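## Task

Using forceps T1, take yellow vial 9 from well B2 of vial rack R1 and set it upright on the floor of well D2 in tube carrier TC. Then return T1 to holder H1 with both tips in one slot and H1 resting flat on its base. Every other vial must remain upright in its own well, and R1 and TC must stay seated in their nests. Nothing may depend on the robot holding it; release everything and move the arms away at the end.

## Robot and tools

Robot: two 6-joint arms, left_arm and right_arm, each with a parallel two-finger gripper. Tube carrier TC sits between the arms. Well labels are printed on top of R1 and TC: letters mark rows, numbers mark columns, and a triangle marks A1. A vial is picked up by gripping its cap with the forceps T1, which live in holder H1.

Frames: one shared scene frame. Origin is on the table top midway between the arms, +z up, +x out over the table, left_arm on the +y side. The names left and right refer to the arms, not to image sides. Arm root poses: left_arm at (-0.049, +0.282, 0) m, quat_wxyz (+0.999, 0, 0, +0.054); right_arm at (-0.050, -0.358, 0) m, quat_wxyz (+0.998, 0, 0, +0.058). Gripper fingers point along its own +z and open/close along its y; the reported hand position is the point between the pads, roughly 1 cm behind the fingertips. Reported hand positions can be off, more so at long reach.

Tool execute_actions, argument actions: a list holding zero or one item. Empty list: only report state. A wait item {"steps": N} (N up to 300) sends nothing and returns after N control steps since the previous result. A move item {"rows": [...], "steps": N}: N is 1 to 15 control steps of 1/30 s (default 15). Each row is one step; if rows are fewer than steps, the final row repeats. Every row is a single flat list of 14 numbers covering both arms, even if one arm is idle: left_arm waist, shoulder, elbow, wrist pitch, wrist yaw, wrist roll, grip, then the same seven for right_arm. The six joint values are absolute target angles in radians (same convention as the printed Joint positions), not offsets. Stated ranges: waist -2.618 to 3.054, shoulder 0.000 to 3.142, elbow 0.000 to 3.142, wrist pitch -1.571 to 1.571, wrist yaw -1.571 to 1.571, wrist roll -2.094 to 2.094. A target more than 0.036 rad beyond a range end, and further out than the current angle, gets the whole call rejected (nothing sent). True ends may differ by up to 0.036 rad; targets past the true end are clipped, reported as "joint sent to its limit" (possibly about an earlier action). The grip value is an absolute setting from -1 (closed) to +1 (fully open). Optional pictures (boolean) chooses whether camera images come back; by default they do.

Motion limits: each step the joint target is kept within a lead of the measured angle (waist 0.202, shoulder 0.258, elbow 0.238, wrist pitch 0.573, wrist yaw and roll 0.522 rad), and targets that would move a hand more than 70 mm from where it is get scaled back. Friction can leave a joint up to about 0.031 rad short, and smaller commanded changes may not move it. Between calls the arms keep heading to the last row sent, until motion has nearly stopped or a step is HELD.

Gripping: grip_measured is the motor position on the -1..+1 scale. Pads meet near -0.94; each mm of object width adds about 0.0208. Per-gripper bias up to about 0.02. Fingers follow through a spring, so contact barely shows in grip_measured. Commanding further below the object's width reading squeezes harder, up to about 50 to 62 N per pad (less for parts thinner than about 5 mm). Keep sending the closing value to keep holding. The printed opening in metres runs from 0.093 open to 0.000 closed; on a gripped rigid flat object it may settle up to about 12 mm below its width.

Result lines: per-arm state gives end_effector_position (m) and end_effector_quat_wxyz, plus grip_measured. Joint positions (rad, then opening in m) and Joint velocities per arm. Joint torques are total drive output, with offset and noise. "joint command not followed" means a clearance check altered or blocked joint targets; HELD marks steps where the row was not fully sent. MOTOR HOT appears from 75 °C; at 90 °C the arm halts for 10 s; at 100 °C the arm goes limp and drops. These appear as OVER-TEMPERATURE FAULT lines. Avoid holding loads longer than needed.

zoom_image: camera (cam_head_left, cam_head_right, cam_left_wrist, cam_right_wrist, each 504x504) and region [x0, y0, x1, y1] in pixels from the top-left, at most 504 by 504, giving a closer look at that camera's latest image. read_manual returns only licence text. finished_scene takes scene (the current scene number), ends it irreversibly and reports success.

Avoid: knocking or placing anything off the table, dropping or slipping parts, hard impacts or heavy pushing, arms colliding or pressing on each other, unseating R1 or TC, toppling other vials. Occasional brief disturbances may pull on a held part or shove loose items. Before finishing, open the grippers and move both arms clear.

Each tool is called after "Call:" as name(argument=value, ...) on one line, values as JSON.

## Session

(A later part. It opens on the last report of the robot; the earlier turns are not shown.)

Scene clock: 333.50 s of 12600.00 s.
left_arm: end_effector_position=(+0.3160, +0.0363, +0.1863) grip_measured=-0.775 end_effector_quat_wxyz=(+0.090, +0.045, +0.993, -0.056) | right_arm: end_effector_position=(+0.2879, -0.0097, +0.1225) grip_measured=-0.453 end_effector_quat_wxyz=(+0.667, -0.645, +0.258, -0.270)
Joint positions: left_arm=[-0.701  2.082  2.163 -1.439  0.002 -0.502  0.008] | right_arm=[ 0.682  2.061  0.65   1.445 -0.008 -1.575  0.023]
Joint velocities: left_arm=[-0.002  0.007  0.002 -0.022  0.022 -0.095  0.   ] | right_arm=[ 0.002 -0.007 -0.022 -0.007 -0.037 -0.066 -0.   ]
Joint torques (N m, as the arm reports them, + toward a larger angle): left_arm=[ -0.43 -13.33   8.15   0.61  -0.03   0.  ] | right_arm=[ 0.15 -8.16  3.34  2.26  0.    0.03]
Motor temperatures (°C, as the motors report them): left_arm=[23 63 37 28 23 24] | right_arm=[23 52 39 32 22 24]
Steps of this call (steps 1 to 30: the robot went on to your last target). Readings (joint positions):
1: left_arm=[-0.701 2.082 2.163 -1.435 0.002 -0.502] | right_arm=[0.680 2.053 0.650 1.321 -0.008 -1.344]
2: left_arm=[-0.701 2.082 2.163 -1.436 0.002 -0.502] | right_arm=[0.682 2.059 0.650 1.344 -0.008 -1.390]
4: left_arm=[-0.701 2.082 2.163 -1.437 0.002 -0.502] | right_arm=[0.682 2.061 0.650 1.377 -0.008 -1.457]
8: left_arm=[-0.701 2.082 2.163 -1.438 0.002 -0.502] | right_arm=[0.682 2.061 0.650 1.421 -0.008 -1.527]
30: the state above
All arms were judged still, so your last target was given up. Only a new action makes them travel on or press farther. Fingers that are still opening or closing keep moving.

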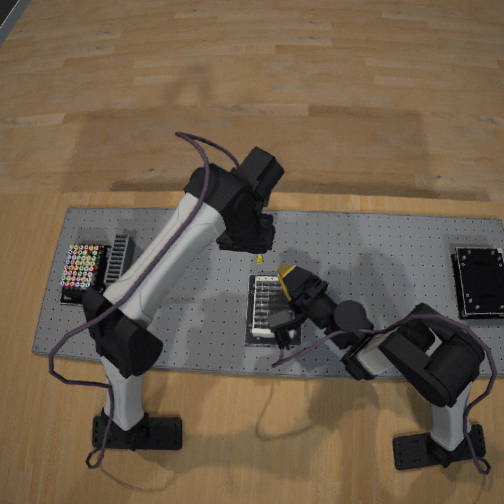

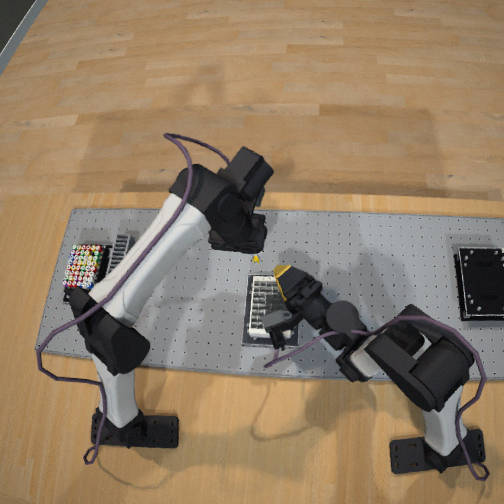

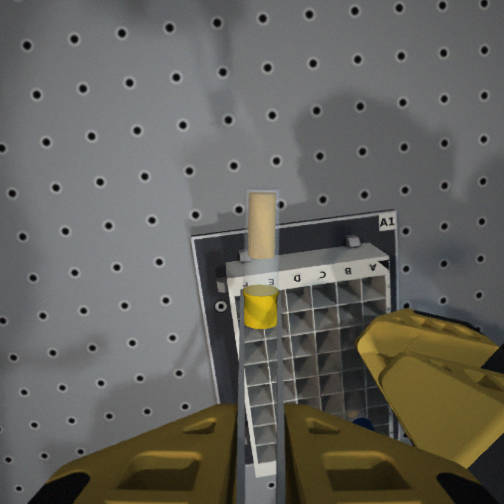

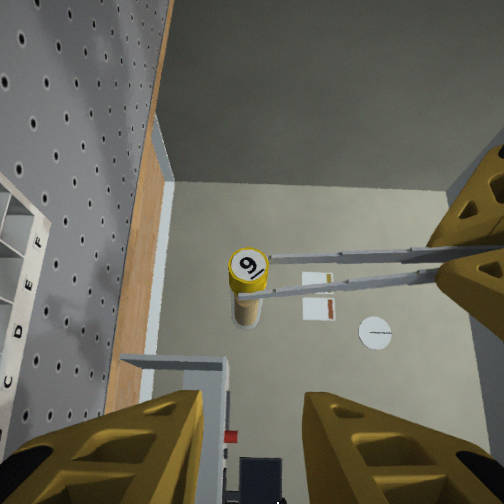

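Call:
execute_actions(actions=[])

Scene clock: 344.87 s of 12600.00 s.
left_arm: end_effector_position=(+0.3160, +0.0363, +0.1863) grip_measured=-0.775 end_effector_quat_wxyz=(+0.090, +0.045, +0.993, -0.056) | right_arm: end_effector_position=(+0.2879, -0.0097, +0.1226) grip_measured=-0.453 end_effector_quat_wxyz=(+0.667, -0.645, +0.258, -0.270)
Joint positions: left_arm=[-0.701  2.082  2.163 -1.439  0.002 -0.502  0.008] | right_arm=[ 0.682  2.061  0.65   1.445 -0.008 -1.575  0.023]
Joint velocities: left_arm=[ 0.002  0.007 -0.012  0.022  0.007 -0.007 -0.001] | right_arm=[-0.002  0.002 -0.012 -0.066 -0.007  0.022 -0.001]
Joint torques (N m, as the arm reports them, + toward a larger angle): left_arm=[ -0.6  -13.43   7.99   0.65  -0.01   0.  ] | right_arm=[-0.01 -8.08  3.25  2.32  0.07 -0.01]
Motor temperatures (°C, as the motors report them): left_arm=[23 63 37 28 23 24] | right_arm=[23 51 37 34 22 24]
Steps of this call (steps 1 to 90: nothing new was sent; then 8.37 s passed at rest). Readings (joint positions):
1: left_arm=[-0.701 2.082 2.163 -1.439 0.002 -0.502] | right_arm=[0.682 2.061 0.650 1.445 -0.008 -1.575]
2: left_arm=[-0.701 2.082 2.163 -1.439 0.002 -0.502] | right_arm=[0.682 2.061 0.650 1.445 -0.008 -1.575]
4: left_arm=[-0.701 2.082 2.163 -1.439 0.002 -0.502] | right_arm=[0.682 2.061 0.650 1.445 -0.008 -1.575]
8: left_arm=[-0.701 2.082 2.163 -1.439 0.002 -0.502] | right_arm=[0.682 2.061 0.650 1.445 -0.008 -1.575]
90: the state above

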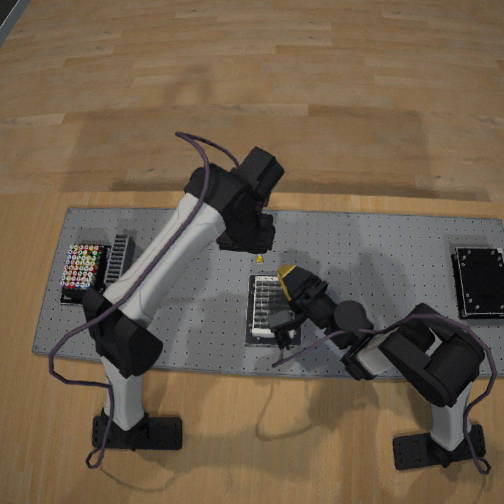

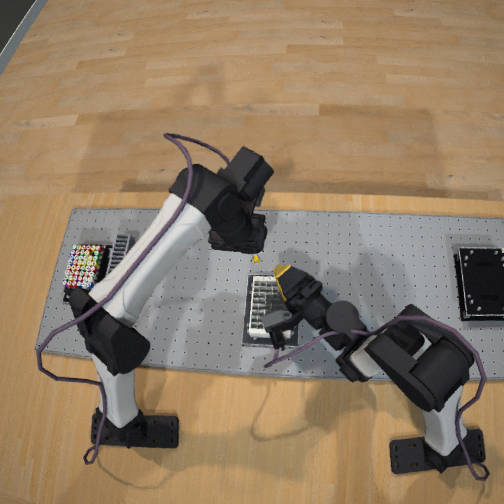

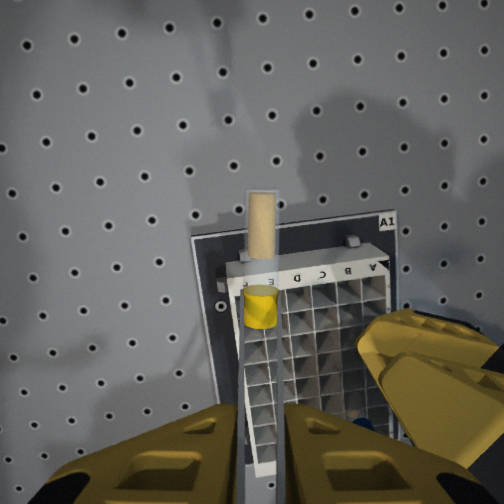

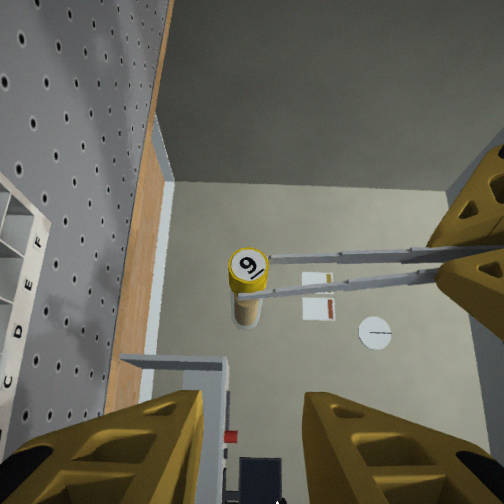

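Call:
execute_actions(actions=[{"rows":[[-0.701,2.075,2.17,-1.45,-0.002,-0.6,-0.78,0.685,2.065,0.635,1.47,0,-1.58,-0.45],[-0.701,2.075,2.17,-1.45,-0.002,-0.7,-0.78,0.685,2.065,0.635,1.47,0,-1.58,-0.45],[-0.701,2.075,2.17,-1.45,-0.002,-0.8,-0.78,0.685,2.065,0.635,1.47,0,-1.58,-0.45],[-0.701,2.075,2.17,-1.45,-0.002,-0.9,-0.78,0.685,2.065,0.635,1.47,0,-1.58,-0.45],[-0.701,2.075,2.17,-1.45,-0.002,-1.0,-0.78,0.685,2.065,0.635,1.47,0,-1.58,-0.45],[-0.701,2.075,2.17,-1.45,-0.002,-1.1,-0.78,0.685,2.065,0.635,1.47,0,-1.58,-0.45],[-0.701,2.075,2.17,-1.45,-0.002,-1.2,-0.78,0.685,2.065,0.635,1.47,0,-1.58,-0.45],[-0.701,2.075,2.17,-1.45,-0.002,-1.3,-0.78,0.685,2.065,0.635,1.47,0,-1.58,-0.45],[-0.701,2.075,2.17,-1.45,-0.002,-1.4,-0.78,0.685,2.065,0.635,1.47,0,-1.58,-0.45]],"steps":15}])

Scene clock: 357.63 s of 12600.00 s.
left_arm: end_effector_position=(+0.3159, +0.0363, +0.1862) grip_measured=-0.775 end_effector_quat_wxyz=(+0.061, -0.344, +0.933, -0.086) | right_arm: end_effector_position=(+0.2879, -0.0097, +0.1226) grip_measured=-0.453 end_effector_quat_wxyz=(+0.667, -0.645, +0.258, -0.270)
Joint positions: left_arm=[-0.701  2.082  2.163 -1.439  0.002 -1.299  0.008] | right_arm=[ 0.682  2.061  0.65   1.445 -0.008 -1.575  0.023]
Joint velocities: left_arm=[-0.002 -0.002  0.022  0.007 -0.022 -0.755  0.001] | right_arm=[-0.007  0.007 -0.002 -0.022  0.007 -0.11  -0.   ]
Joint torques (N m, as the arm reports them, + toward a larger angle): left_arm=[ -0.5  -13.3    8.07   0.58  -0.09  -0.05] | right_arm=[-0.01 -8.24  3.41  2.29  0.05 -0.02]
Motor temperatures (°C, as the motors report them): left_arm=[23 62 37 28 23 24] | right_arm=[23 50 36 35 22 24]
Steps of this call (steps 1 to 90: nothing new was sent; then 9.27 s passed at rest; steps 91 to 105: all 15 steps of this action). Readings (joint positions):
91: left_arm=[-0.701 2.082 2.163 -1.439 0.002 -0.517] | right_arm=[0.682 2.061 0.650 1.445 -0.008 -1.575]
92: left_arm=[-0.701 2.082 2.163 -1.439 0.002 -0.548] | right_arm=[0.682 2.061 0.650 1.445 -0.008 -1.575]
94: left_arm=[-0.701 2.082 2.163 -1.439 0.002 -0.650] | right_arm=[0.682 2.061 0.650 1.445 -0.008 -1.575]
98: left_arm=[-0.701 2.082 2.163 -1.439 0.002 -0.947] | right_arm=[0.682 2.061 0.650 1.445 -0.008 -1.575]
105: the state above

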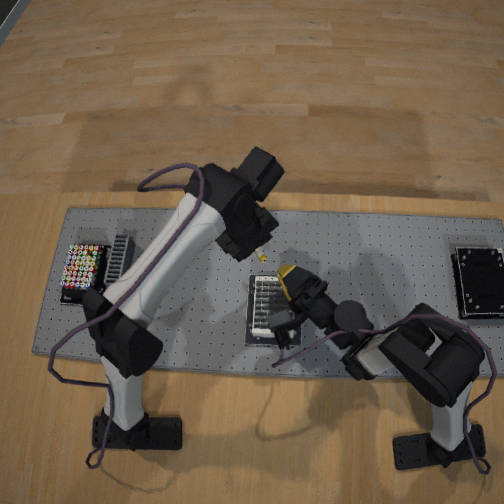

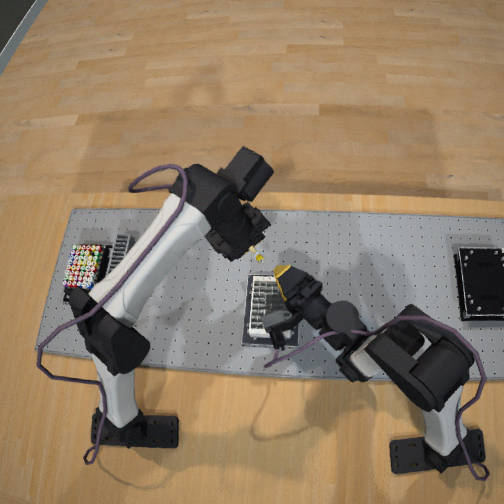

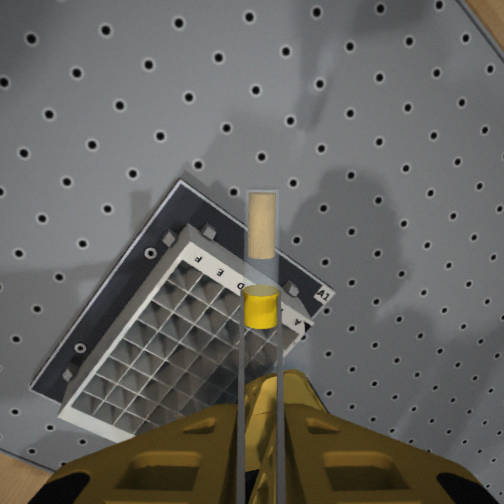

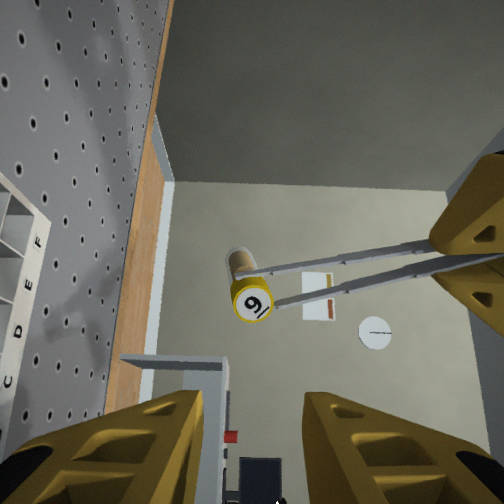

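Call:
execute_actions(actions=[{"rows":[[-0.701,2.075,2.17,-1.45,-0.002,-1.4,-0.78,0.685,2.06,0.67,1.42,0,-1.58,-0.45],[-0.701,2.075,2.17,-1.45,-0.002,-1.4,-0.78,0.685,2.055,0.70,1.37,0,-1.58,-0.45],[-0.701,2.075,2.17,-1.45,-0.002,-1.4,-0.78,0.685,2.045,0.73,1.32,0,-1.58,-0.45],[-0.701,2.075,2.17,-1.45,-0.002,-1.4,-0.78,0.685,2.035,0.76,1.27,0,-1.58,-0.45],[-0.701,2.075,2.17,-1.45,-0.002,-1.4,-0.78,0.685,2.03,0.79,1.225,0,-1.58,-0.45]],"steps":15}])

Call:
execute_actions(actions=[{"steps":15}])

Scene clock: 363.37 s of 12600.00 s.
left_arm: end_effector_position=(+0.3159, +0.0363, +0.1862) grip_measured=-0.775 end_effector_quat_wxyz=(+0.057, -0.387, +0.916, -0.089) | right_arm: end_effector_position=(+0.3059, +0.0087, +0.1152) grip_measured=-0.453 end_effector_quat_wxyz=(+0.637, -0.674, +0.270, -0.258)
Joint positions: left_arm=[-0.701  2.082  2.163 -1.439  0.002 -1.392  0.008] | right_arm=[ 0.682  2.055  0.766  1.235 -0.007 -1.576  0.023]
Joint velocities: left_arm=[-0.002 -0.007  0.012  0.037 -0.022 -0.022 -0.001] | right_arm=[-0.007 -0.017 -0.007 -0.168 -0.007  0.051 -0.   ]
Joint torques (N m, as the arm reports them, + toward a larger angle): left_arm=[ -0.61 -13.29   8.24   0.57  -0.09   0.  ] | right_arm=[  0.17 -11.04   7.42   2.07   0.02  -0.06]
Motor temperatures (°C, as the motors report them): left_arm=[23 62 37 28 23 24] | right_arm=[23 50 36 35 22 24]
Steps of this call (steps 1 to 30: the robot went on to your last target; steps 31 to 90: nothing new was sent; then 2.23 s passed at rest; steps 91 to 105: all 15 steps of this action). Readings (joint positions):
91: left_arm=[-0.701 2.082 2.163 -1.439 0.002 -1.392] | right_arm=[0.682 2.061 0.650 1.442 -0.008 -1.575]
92: left_arm=[-0.701 2.082 2.163 -1.439 0.002 -1.392] | right_arm=[0.682 2.061 0.654 1.431 -0.008 -1.575]
94: left_arm=[-0.701 2.082 2.163 -1.439 0.002 -1.392] | right_arm=[0.682 2.061 0.683 1.378 -0.008 -1.575]
98: left_arm=[-0.701 2.082 2.163 -1.439 0.002 -1.392] | right_arm=[0.682 2.059 0.761 1.287 -0.007 -1.576]
105: the state above

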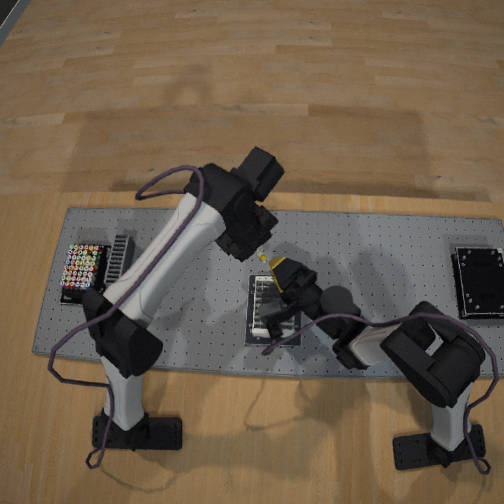

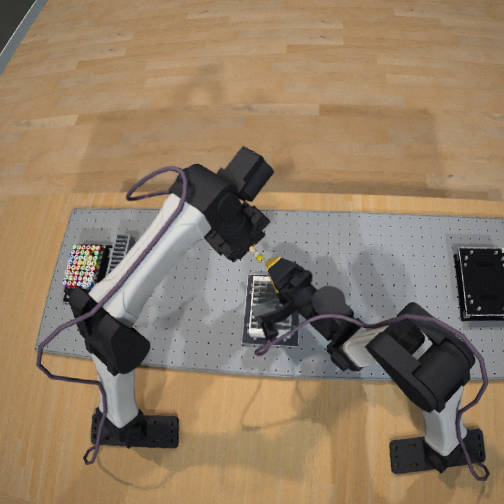

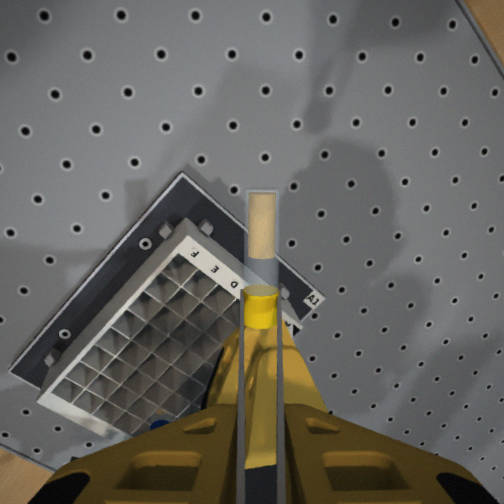

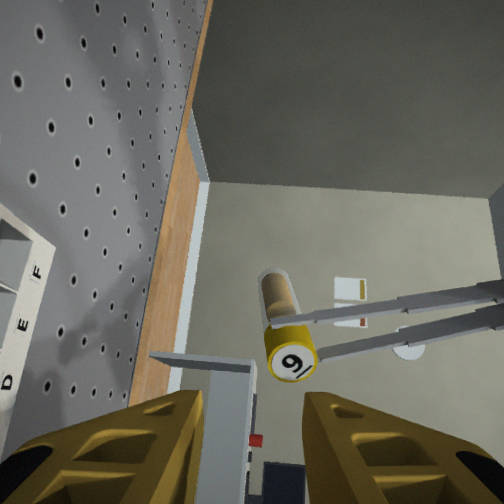

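Scene clock: 363.87 s of 12600.00 s.
left_arm: end_effector_position=(+0.3159, +0.0363, +0.1862) grip_measured=-0.775 end_effector_quat_wxyz=(+0.057, -0.387, +0.916, -0.089) | right_arm: end_effector_position=(+0.3058, +0.0085, +0.1119) grip_measured=-0.453 end_effector_quat_wxyz=(+0.633, -0.679, +0.271, -0.256)
Joint positions: left_arm=[-0.701  2.082  2.163 -1.439  0.002 -1.392  0.008] | right_arm=[ 0.682  2.055  0.766  1.221 -0.007 -1.576  0.023]
Joint velocities: left_arm=[-0.002 -0.012 -0.017 -0.022 -0.007 -0.066  0.   ] | right_arm=[-0.007 -0.007 -0.032 -0.007 -0.007 -0.051  0.   ]
Joint torques (N m, as the arm reports them, + toward a larger angle): left_arm=[ -0.5  -13.35   8.09   0.56  -0.08  -0.01] | right_arm=[  0.08 -10.84   7.17   2.12   0.09   0.02]
Motor temperatures (°C, as the motors report them): left_arm=[23 62 37 28 23 24] | right_arm=[23 50 36 35 22 24]
Steps of this call (steps 1 to 15: the robot went on to your last target). Readings (joint positions):
1: left_arm=[-0.701 2.082 2.163 -1.439 0.002 -1.392] | right_arm=[0.682 2.055 0.766 1.232 -0.007 -1.576]
2: left_arm=[-0.701 2.082 2.163 -1.439 0.002 -1.392] | right_arm=[0.682 2.055 0.766 1.229 -0.007 -1.576]
4: left_arm=[-0.701 2.082 2.163 -1.439 0.002 -1.392] | right_arm=[0.682 2.055 0.766 1.226 -0.007 -1.576]
8: left_arm=[-0.701 2.082 2.163 -1.439 0.002 -1.392] | right_arm=[0.682 2.055 0.766 1.223 -0.007 -1.576]
15: the state above

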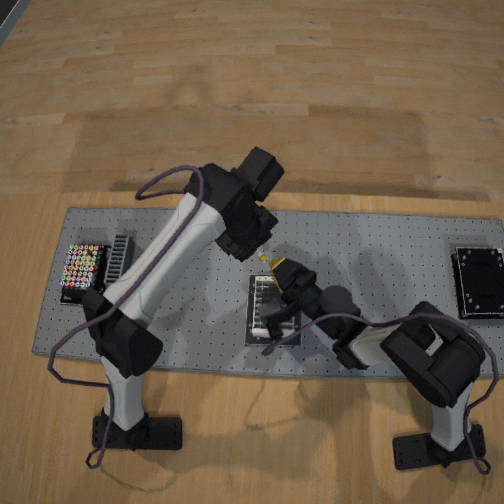

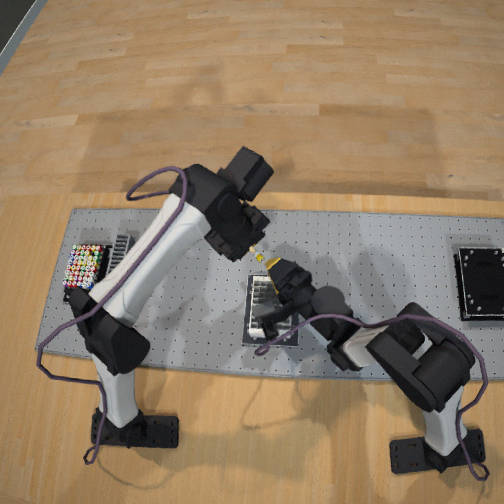

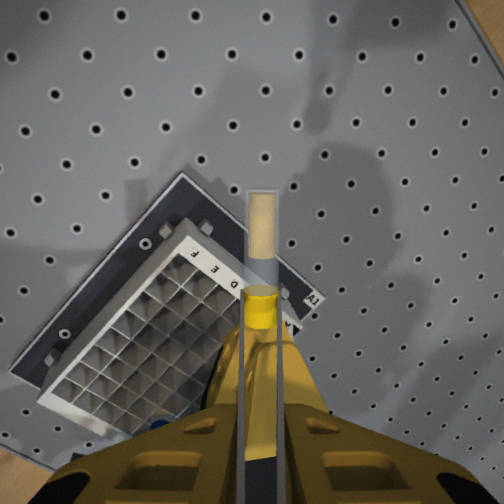

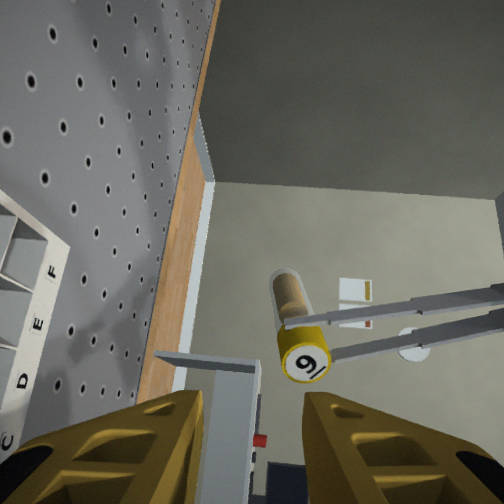

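Call:
execute_actions(actions=[{"rows":[[-0.701,2.075,2.17,-1.45,-0.002,-1.4,-0.78,0.685,2.03,0.735,1.225,0,-1.58,-0.45],[-0.701,2.075,2.17,-1.45,-0.002,-1.4,-0.78,0.685,2.03,0.735,1.225,0,-1.58,-0.45],[-0.701,2.075,2.17,-1.45,-0.002,-1.4,-0.78,0.685,2.03,0.735,1.225,0,-1.58,-0.45],[-0.701,2.075,2.17,-1.45,-0.002,-1.4,-0.78,0.685,2.03,0.735,1.225,0,-1.58,-0.45],[-0.701,2.075,2.17,-1.45,-0.002,-1.4,-0.78,0.685,2.01,0.735,1.22,0,-1.58,-0.45],[-0.701,2.075,2.17,-1.45,-0.002,-1.4,-0.78,0.685,1.99,0.735,1.21,0,-1.58,-0.45]],"steps":15}], pictures=false)

Call:
execute_actions(actions=[{"steps":15}])

Scene clock: 373.13 s of 12600.00 s.
left_arm: end_effector_position=(+0.3159, +0.0363, +0.1862) grip_measured=-0.775 end_effector_quat_wxyz=(+0.057, -0.387, +0.916, -0.089) | right_arm: end_effector_position=(+0.3037, +0.0064, +0.1233) grip_measured=-0.453 end_effector_quat_wxyz=(+0.637, -0.674, +0.270, -0.258)
Joint positions: left_arm=[-0.701  2.082  2.163 -1.439  0.002 -1.392  0.008] | right_arm=[ 0.682  2.016  0.755  1.206 -0.007 -1.576  0.023]
Joint velocities: left_arm=[ 0.002  0.007 -0.007  0.051 -0.051  0.007  0.   ] | right_arm=[-0.002 -0.002  0.012 -0.095 -0.007  0.007 -0.   ]
Joint torques (N m, as the arm reports them, + toward a larger angle): left_arm=[ -0.49 -13.35   8.12   0.58  -0.06  -0.09] | right_arm=[  0.23 -10.83   3.59   2.12   0.02  -0.06]
Motor temperatures (°C, as the motors report them): left_arm=[23 62 37 28 23 24] | right_arm=[23 51 37 35 22 24]
Steps of this call (steps 1 to 15: the robot went on to your last target; steps 16 to 90: nothing new was sent; then 5.77 s passed at rest; steps 91 to 105: all 15 steps of this action). Readings (joint positions):
91: left_arm=[-0.701 2.082 2.163 -1.439 0.002 -1.392] | right_arm=[0.682 2.055 0.766 1.221 -0.007 -1.576]
92: left_arm=[-0.701 2.082 2.163 -1.439 0.002 -1.392] | right_arm=[0.682 2.055 0.766 1.221 -0.007 -1.576]
94: left_arm=[-0.701 2.082 2.163 -1.439 0.002 -1.392] | right_arm=[0.682 2.055 0.766 1.221 -0.007 -1.576]
98: left_arm=[-0.701 2.082 2.163 -1.439 0.002 -1.392] | right_arm=[0.682 2.031 0.755 1.208 -0.007 -1.576]
105: the state above

Scene clock: 373.63 s of 12600.00 s.
left_arm: end_effector_position=(+0.3159, +0.0363, +0.1862) grip_measured=-0.775 end_effector_quat_wxyz=(+0.057, -0.387, +0.916, -0.089) | right_arm: end_effector_position=(+0.3037, +0.0064, +0.1232) grip_measured=-0.453 end_effector_quat_wxyz=(+0.637, -0.675, +0.270, -0.258)
Joint positions: left_arm=[-0.701  2.082  2.163 -1.439  0.002 -1.392  0.008] | right_arm=[ 0.682  2.016  0.755  1.206 -0.007 -1.576  0.023]
Joint velocities: left_arm=[-0.022 -0.007 -0.002  0.022  0.022  0.007 -0.   ] | right_arm=[-0.007 -0.002 -0.002 -0.022  0.037 -0.081 -0.   ]
Joint torques (N m, as the arm reports them, + toward a larger angle): left_arm=[ -0.58 -13.31   8.15   0.58  -0.06  -0.06] | right_arm=[ -0.02 -10.59   3.63   2.12   0.04   0.  ]
Motor temperatures (°C, as the motors report them): left_arm=[23 62 37 28 23 24] | right_arm=[23 51 37 35 22 24]
Steps of this call (steps 1 to 15: the robot went on to your last target). Readings (joint positions):
1: left_arm=[-0.701 2.082 2.163 -1.439 0.002 -1.392] | right_arm=[0.682 2.016 0.755 1.206 -0.007 -1.576]
2: left_arm=[-0.701 2.082 2.163 -1.439 0.002 -1.392] | right_arm=[0.682 2.016 0.755 1.206 -0.007 -1.576]
4: left_arm=[-0.701 2.082 2.163 -1.439 0.002 -1.392] | right_arm=[0.682 2.016 0.755 1.206 -0.007 -1.576]
8: left_arm=[-0.701 2.082 2.163 -1.439 0.002 -1.392] | right_arm=[0.682 2.016 0.755 1.206 -0.007 -1.576]
15: the state above
All arms were judged still, so your last target was given up. Only a new action makes them travel on or press farther. Fingers that are still opening or closing keep moving.

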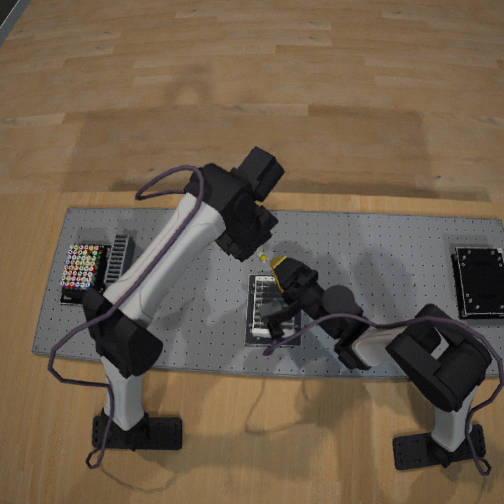

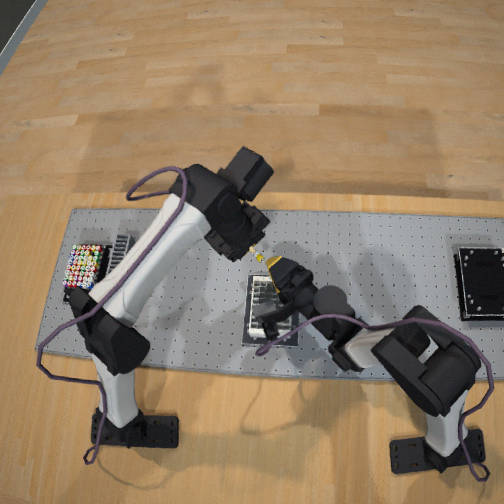

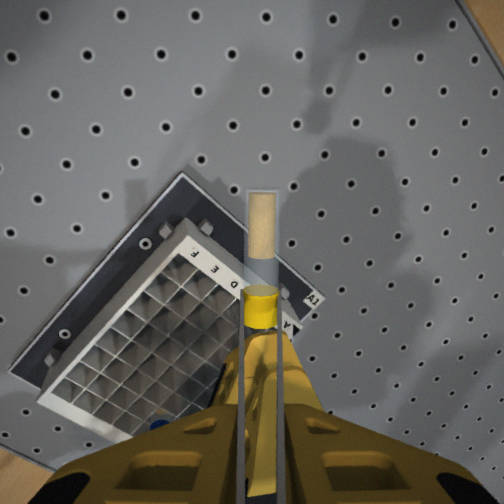

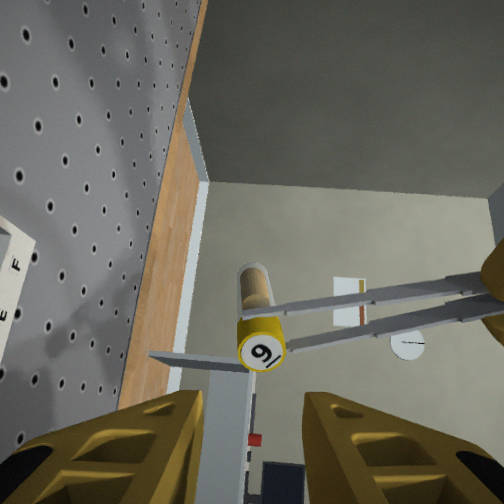

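Call:
execute_actions(actions=[{"rows":[[-0.701,2.075,2.17,-1.45,-0.002,-1.4,-0.78,0.685,2.0,0.79,1.2,0,-1.58,-0.45],[-0.701,2.075,2.17,-1.45,-0.002,-1.4,-0.78,0.685,2.015,0.80,1.19,0,-1.58,-0.45],[-0.701,2.075,2.17,-1.45,-0.002,-1.4,-0.78,0.685,2.022,0.81,1.18,0,-1.58,-0.45],[-0.701,2.075,2.17,-1.45,-0.002,-1.4,-0.78,0.685,2.026,0.82,1.17,0,-1.58,-0.45],[-0.701,2.075,2.17,-1.45,-0.002,-1.4,-0.78,0.685,2.03,0.83,1.158,0,-1.58,-0.45],[-0.701,2.075,2.17,-1.45,-0.002,-1.4,-0.78,0.685,2.033,0.838,1.148,0,-1.58,-0.45]],"steps":15}], pictures=false)

Call:
execute_actions(actions=[{"steps":15}])

Scene clock: 379.23 s of 12600.00 s.
left_arm: end_effector_position=(+0.3159, +0.0363, +0.1862) grip_measured=-0.775 end_effector_quat_wxyz=(+0.057, -0.387, +0.916, -0.089) | right_arm: end_effector_position=(+0.3120, +0.0150, +0.1308) grip_measured=-0.453 end_effector_quat_wxyz=(+0.637, -0.675, +0.270, -0.258)
Joint positions: left_arm=[-0.701  2.082  2.163 -1.439  0.002 -1.392  0.008] | right_arm=[ 0.682  2.016  0.811  1.149 -0.007 -1.576  0.023]
Joint velocities: left_arm=[ 0.012 -0.002 -0.002 -0.007  0.007 -0.022  0.001] | right_arm=[ 0.007 -0.007  0.012 -0.095 -0.007  0.007 -0.   ]
Joint torques (N m, as the arm reports them, + toward a larger angle): left_arm=[ -0.51 -13.2    8.08   0.58  -0.07  -0.04] | right_arm=[ 0.18 -7.81  7.85  2.12  0.   -0.01]
Motor temperatures (°C, as the motors report them): left_arm=[23 62 37 28 23 24] | right_arm=[23 52 36 35 22 24]
Steps of this call (steps 1 to 90: nothing new was sent; then 2.10 s passed at rest; steps 91 to 105: all 15 steps of this action). Readings (joint positions):
91: left_arm=[-0.701 2.082 2.163 -1.439 0.002 -1.392] | right_arm=[0.682 2.016 0.755 1.205 -0.007 -1.576]
92: left_arm=[-0.701 2.082 2.163 -1.439 0.002 -1.392] | right_arm=[0.682 2.016 0.757 1.201 -0.007 -1.576]
94: left_arm=[-0.701 2.082 2.163 -1.439 0.002 -1.392] | right_arm=[0.682 2.016 0.771 1.186 -0.007 -1.576]
98: left_arm=[-0.701 2.082 2.163 -1.439 0.002 -1.392] | right_arm=[0.682 2.016 0.807 1.165 -0.007 -1.576]
105: the state above

Scene clock: 379.73 s of 12600.00 s.
left_arm: end_effector_position=(+0.3159, +0.0363, +0.1862) grip_measured=-0.775 end_effector_quat_wxyz=(+0.057, -0.387, +0.916, -0.089) | right_arm: end_effector_position=(+0.3120, +0.0149, +0.1296) grip_measured=-0.453 end_effector_quat_wxyz=(+0.635, -0.676, +0.270, -0.257)
Joint positions: left_arm=[-0.701  2.082  2.163 -1.439  0.002 -1.392  0.008] | right_arm=[ 0.682  2.016  0.811  1.144 -0.007 -1.576  0.023]
Joint velocities: left_arm=[ 0.002 -0.002 -0.017 -0.022  0.022  0.037 -0.   ] | right_arm=[ 0.017  0.007 -0.007 -0.022 -0.037  0.007 -0.001]
Joint torques (N m, as the arm reports them, + toward a larger angle): left_arm=[ -0.62 -13.54   7.98   0.6   -0.09  -0.06] | right_arm=[ 0.22 -7.9   7.71  2.04  0.03 -0.05]
Motor temperatures (°C, as the motors report them): left_arm=[23 62 37 28 23 24] | right_arm=[23 52 37 35 22 24]
Steps of this call (steps 1 to 15: the robot went on to your last target). Readings (joint positions):
1: left_arm=[-0.701 2.082 2.163 -1.439 0.002 -1.392] | right_arm=[0.682 2.016 0.811 1.148 -0.007 -1.576]
2: left_arm=[-0.701 2.082 2.163 -1.439 0.002 -1.392] | right_arm=[0.682 2.016 0.811 1.147 -0.007 -1.576]
4: left_arm=[-0.701 2.082 2.163 -1.439 0.002 -1.392] | right_arm=[0.682 2.016 0.811 1.145 -0.007 -1.576]
8: left_arm=[-0.701 2.082 2.163 -1.439 0.002 -1.392] | right_arm=[0.682 2.016 0.811 1.144 -0.007 -1.576]
15: the state above
All arms were judged still, so your last target was given up. Only a new action makes them travel on or press farther. Fingers that are still opening or closing keep moving.

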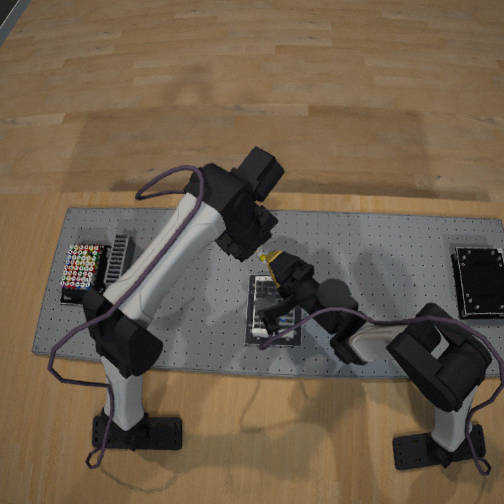

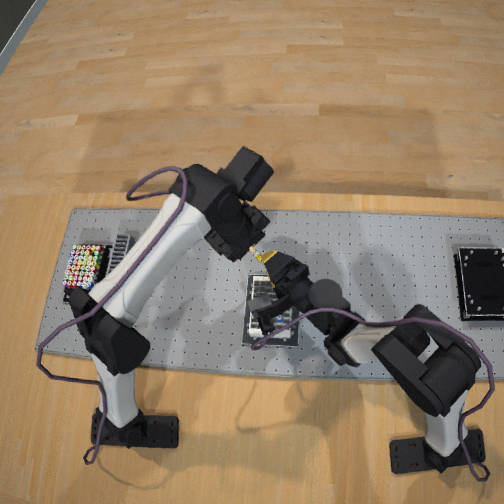

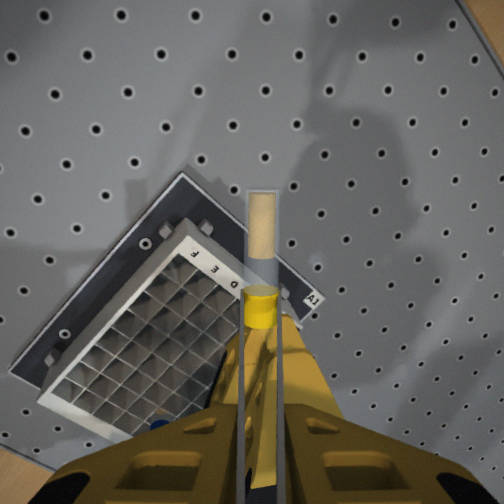

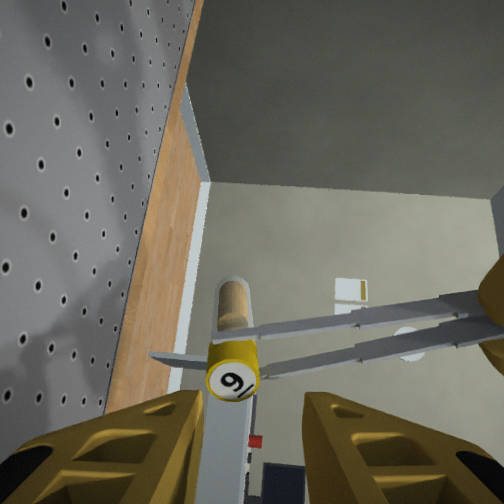

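Call:
execute_actions(actions=[{"rows":[[-0.701,2.075,2.17,-1.45,-0.002,-1.4,-0.78,0.685,2.02,0.838,1.12,0,-1.58,-0.45],[-0.701,2.075,2.17,-1.45,-0.002,-1.4,-0.78,0.685,2.02,0.838,1.12,0,-1.58,-0.45],[-0.701,2.075,2.17,-1.45,-0.002,-1.4,-0.78,0.685,2.02,0.838,1.12,0,-1.58,-0.45],[-0.701,2.075,2.17,-1.45,-0.002,-1.4,-0.78,0.685,2.02,0.838,1.12,0,-1.58,-0.45],[-0.701,2.075,2.17,-1.45,-0.002,-1.4,-0.78,0.685,2.02,0.838,1.11,0,-1.58,-0.45],[-0.701,2.075,2.17,-1.45,-0.002,-1.4,-0.78,0.685,2.02,0.838,1.10,0,-1.58,-0.45],[-0.701,2.075,2.17,-1.45,-0.002,-1.4,-0.78,0.685,2.02,0.845,1.09,0,-1.58,-0.45],[-0.701,2.075,2.17,-1.45,-0.002,-1.4,-0.78,0.685,2.02,0.852,1.08,0,-1.58,-0.45],[-0.701,2.075,2.17,-1.45,-0.002,-1.4,-0.78,0.685,2.02,0.859,1.07,0,-1.58,-0.45],[-0.701,2.075,2.17,-1.45,-0.002,-1.4,-0.78,0.685,2.02,0.866,1.06,0,-1.58,-0.45],[-0.701,2.075,2.17,-1.45,-0.002,-1.4,-0.78,0.685,2.02,0.874,1.058,0,-1.58,-0.45],[-0.701,2.075,2.17,-1.45,-0.002,-1.4,-0.78,0.685,2.02,0.883,1.058,0,-1.58,-0.45]],"steps":15}], pictures=false)

Call:
execute_actions(actions=[{"steps":15}])

Scene clock: 388.87 s of 12600.00 s.
left_arm: end_effector_position=(+0.3159, +0.0363, +0.1862) grip_measured=-0.775 end_effector_quat_wxyz=(+0.057, -0.387, +0.916, -0.089) | right_arm: end_effector_position=(+0.3176, +0.0207, +0.1274) grip_measured=-0.453 end_effector_quat_wxyz=(-0.623, +0.687, -0.275, +0.252)
Joint positions: left_arm=[-0.701  2.082  2.163 -1.439  0.002 -1.392  0.008] | right_arm=[ 0.682  2.016  0.854  1.066 -0.007 -1.576  0.023]
Joint velocities: left_arm=[-0.002  0.002 -0.002 -0.051 -0.007  0.037  0.   ] | right_arm=[ 0.002  0.017  0.076 -0.007  0.007  0.007  0.   ]
Joint torques (N m, as the arm reports them, + toward a larger angle): left_arm=[ -0.66 -13.41   8.15   0.61  -0.09  -0.05] | right_arm=[ 0.09 -9.05  7.85  1.95  0.   -0.01]
Motor temperatures (°C, as the motors report them): left_arm=[23 62 37 28 23 24] | right_arm=[23 51 37 36 22 24]
Steps of this call (steps 1 to 90: nothing new was sent; then 5.63 s passed at rest; steps 91 to 105: all 15 steps of this action). Readings (joint positions):
91: left_arm=[-0.701 2.082 2.163 -1.439 0.002 -1.392] | right_arm=[0.682 2.016 0.811 1.141 -0.007 -1.576]
92: left_arm=[-0.701 2.082 2.163 -1.439 0.002 -1.392] | right_arm=[0.682 2.016 0.811 1.137 -0.007 -1.576]
94: left_arm=[-0.701 2.082 2.163 -1.439 0.002 -1.392] | right_arm=[0.682 2.016 0.811 1.128 -0.007 -1.576]
98: left_arm=[-0.701 2.082 2.163 -1.439 0.002 -1.392] | right_arm=[0.682 2.016 0.811 1.107 -0.007 -1.576]
105: the state above

Scene clock: 389.37 s of 12600.00 s.
left_arm: end_effector_position=(+0.3159, +0.0363, +0.1862) grip_measured=-0.775 end_effector_quat_wxyz=(+0.057, -0.387, +0.916, -0.089) | right_arm: end_effector_position=(+0.3177, +0.0208, +0.1254) grip_measured=-0.453 end_effector_quat_wxyz=(-0.620, +0.690, -0.276, +0.251)
Joint positions: left_arm=[-0.701  2.082  2.163 -1.439  0.002 -1.392  0.008] | right_arm=[ 0.682  2.016  0.856  1.054 -0.007 -1.576  0.023]
Joint velocities: left_arm=[ 0.007  0.017 -0.022 -0.007 -0.037 -0.051 -0.001] | right_arm=[-0.002 -0.002  0.017 -0.037 -0.051 -0.037  0.001]
Joint torques (N m, as the arm reports them, + toward a larger angle): left_arm=[ -0.55 -13.43   8.01   0.61  -0.08  -0.08] | right_arm=[ 0.11 -9.18  7.91  2.13  0.03  0.04]
Motor temperatures (°C, as the motors report them): left_arm=[23 62 37 28 23 24] | right_arm=[23 51 37 36 22 24]
Steps of this call (steps 1 to 15: the robot went on to your last target). Readings (joint positions):
1: left_arm=[-0.701 2.082 2.163 -1.439 0.002 -1.392] | right_arm=[0.682 2.016 0.855 1.065 -0.007 -1.576]
2: left_arm=[-0.701 2.082 2.163 -1.439 0.002 -1.392] | right_arm=[0.682 2.016 0.856 1.065 -0.007 -1.576]
4: left_arm=[-0.701 2.082 2.163 -1.439 0.002 -1.392] | right_arm=[0.682 2.016 0.856 1.060 -0.007 -1.576]
8: left_arm=[-0.701 2.082 2.163 -1.439 0.002 -1.392] | right_arm=[0.682 2.016 0.856 1.056 -0.007 -1.576]
15: the state above

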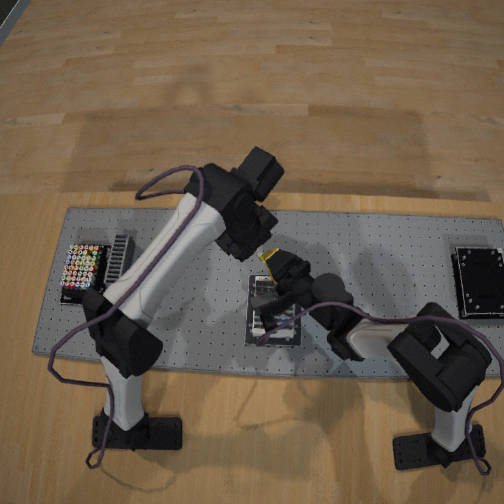

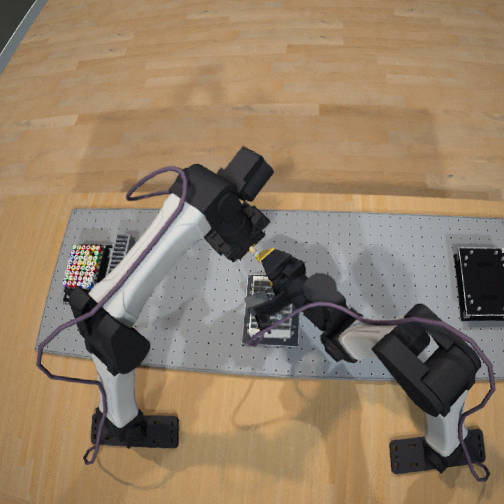

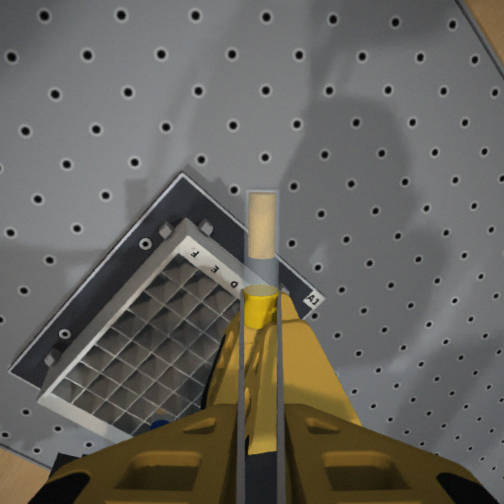

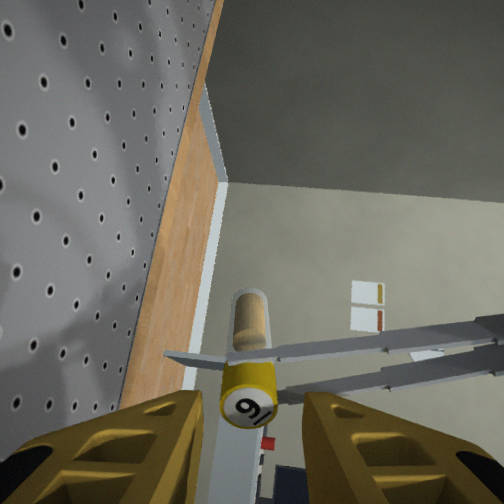

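Call:
execute_actions(actions=[{"rows":[[-0.701,2.075,2.17,-1.45,-0.002,-1.4,-0.78,0.685,2.02,0.883,1.04,0,-1.58,-0.45],[-0.701,2.075,2.17,-1.45,-0.002,-1.4,-0.78,0.685,2.02,0.89,1.036,0,-1.58,-0.45],[-0.701,2.075,2.17,-1.45,-0.002,-1.4,-0.78,0.685,2.02,0.897,1.036,0,-1.58,-0.45]],"steps":15}])

Scene clock: 393.00 s of 12600.00 s.
left_arm: end_effector_position=(+0.3159, +0.0363, +0.1862) grip_measured=-0.775 end_effector_quat_wxyz=(+0.057, -0.387, +0.916, -0.089) | right_arm: end_effector_position=(+0.3173, +0.0203, +0.1201) grip_measured=-0.453 end_effector_quat_wxyz=(-0.612, +0.697, -0.279, +0.248)
Joint positions: left_arm=[-0.701  2.082  2.163 -1.439  0.002 -1.392  0.008] | right_arm=[ 0.682  2.016  0.856  1.033 -0.007 -1.576  0.023]
Joint velocities: left_arm=[ 0.017 -0.007 -0.012 -0.037 -0.066 -0.051  0.001] | right_arm=[-0.007  0.007 -0.002 -0.037  0.007 -0.007 -0.001]
Joint torques (N m, as the arm reports them, + toward a larger angle): left_arm=[ -0.38 -13.4    8.02   0.59  -0.07  -0.05] | right_arm=[ 0.09 -9.01  9.37  2.07 -0.04  0.01]
Motor temperatures (°C, as the motors report them): left_arm=[23 62 37 28 23 24] | right_arm=[23 51 38 36 22 24]
Steps of this call (steps 1 to 15: the robot went on to your last target; steps 16 to 90: nothing new was sent; then 0.13 s passed at rest; steps 91 to 105: all 15 steps of this action). Readings (joint positions):
91: left_arm=[-0.701 2.082 2.163 -1.439 0.002 -1.392] | right_arm=[0.682 2.016 0.856 1.052 -0.007 -1.576]
92: left_arm=[-0.701 2.082 2.163 -1.439 0.002 -1.392] | right_arm=[0.682 2.016 0.856 1.049 -0.007 -1.576]
94: left_arm=[-0.701 2.082 2.163 -1.439 0.002 -1.392] | right_arm=[0.682 2.016 0.856 1.042 -0.007 -1.576]
98: left_arm=[-0.701 2.082 2.163 -1.439 0.002 -1.392] | right_arm=[0.682 2.016 0.856 1.036 -0.007 -1.576]
105: the state above

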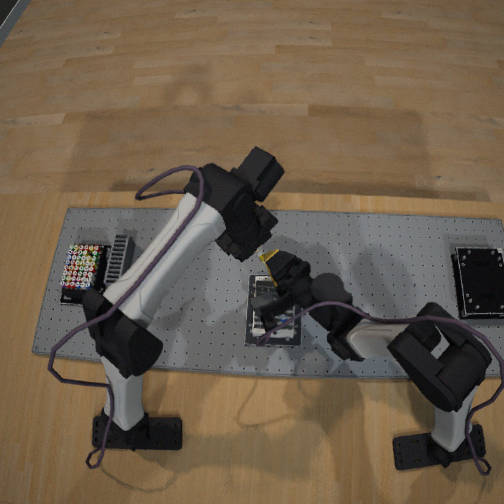

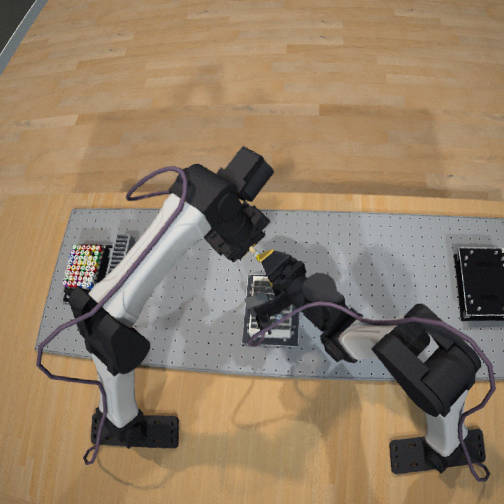

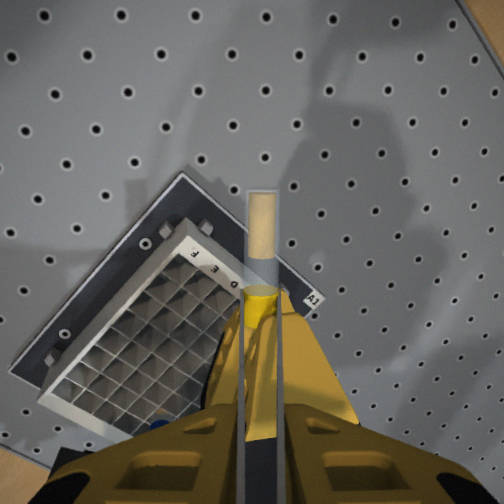

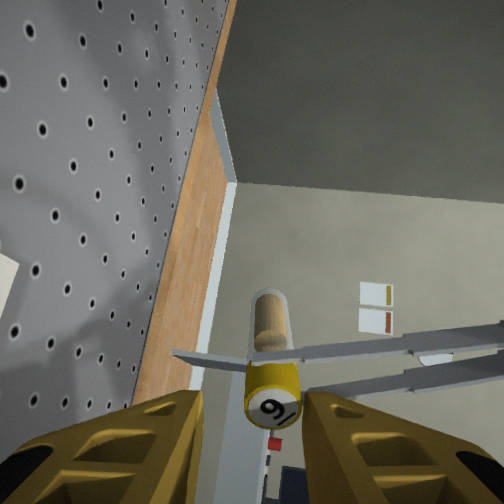

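Stiction on q3; pulse it.

Call:
execute_actions(actions=[{"rows":[[-0.701,2.075,2.17,-1.45,-0.002,-1.4,-0.78,0.685,2.02,0.915,1.036,0,-1.58,-0.45],[-0.701,2.075,2.17,-1.45,-0.002,-1.4,-0.78,0.685,2.02,0.915,1.036,0,-1.58,-0.45],[-0.701,2.075,2.17,-1.45,-0.002,-1.4,-0.78,0.685,2.02,0.899,1.036,0,-1.58,-0.45]],"steps":15}])

Scene clock: 395.73 s of 12600.00 s.
left_arm: end_effector_position=(+0.3166, +0.0373, +0.1862) grip_measured=-0.775 end_effector_quat_wxyz=(+0.060, -0.387, +0.916, -0.087) | right_arm: end_effector_position=(+0.3199, +0.0230, +0.1249) grip_measured=-0.453 end_effector_quat_wxyz=(-0.615, +0.694, -0.278, +0.249)
Joint positions: left_arm=[-0.701  2.082  2.163 -1.439 -0.005 -1.392  0.008] | right_arm=[ 0.682  2.016  0.873  1.024 -0.007 -1.576  0.023]
Joint velocities: left_arm=[-0.007  0.017 -0.012 -0.022  0.066 -0.022 -0.001] | right_arm=[-0.002 -0.007 -0.007 -0.037  0.037 -0.051  0.   ]
Joint torques (N m, as the arm reports them, + toward a larger angle): left_arm=[ -0.56 -13.34   8.08   0.58   0.01  -0.05] | right_arm=[ 0.1  -9.12  7.95  2.18  0.04 -0.04]
Motor temperatures (°C, as the motors report them): left_arm=[23 62 38 28 23 24] | right_arm=[23 51 38 36 22 24]
Steps of this call (steps 1 to 15: the robot went on to your last target; steps 16 to 67: nothing new was sent; steps 68 to 82: all 15 steps of this action). Readings (joint positions):
68: left_arm=[-0.701 2.082 2.163 -1.439 0.002 -1.392] | right_arm=[0.682 2.016 0.860 1.029 -0.007 -1.576]
69: left_arm=[-0.701 2.082 2.163 -1.439 0.001 -1.392] | right_arm=[0.682 2.016 0.867 1.024 -0.007 -1.576]
71: left_arm=[-0.701 2.082 2.163 -1.439 -0.004 -1.392] | right_arm=[0.682 2.016 0.873 1.024 -0.007 -1.576]
75: left_arm=[-0.701 2.082 2.163 -1.439 -0.005 -1.392] | right_arm=[0.682 2.016 0.873 1.024 -0.007 -1.576]
82: the state above

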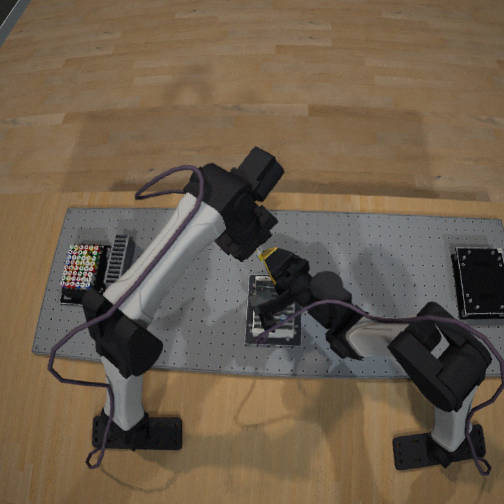

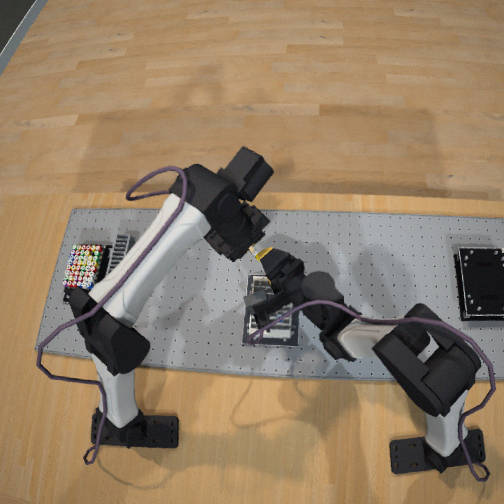

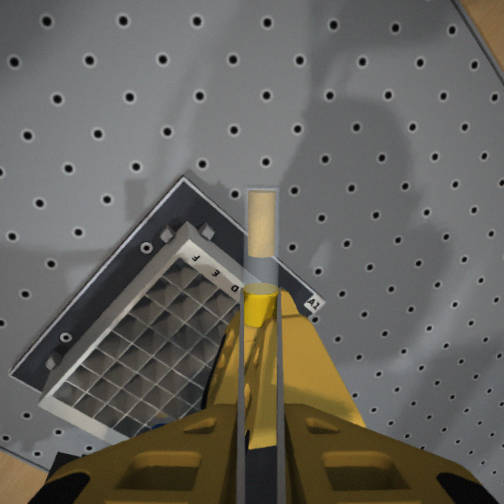

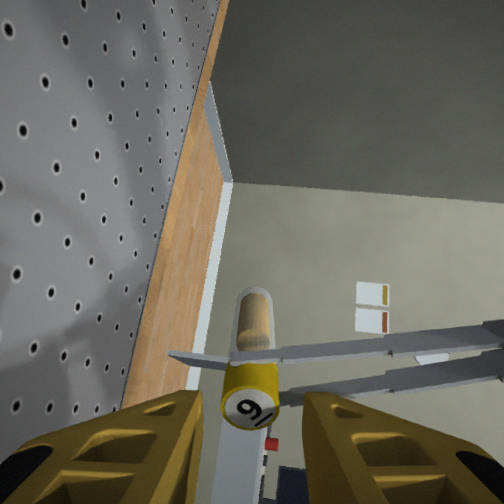

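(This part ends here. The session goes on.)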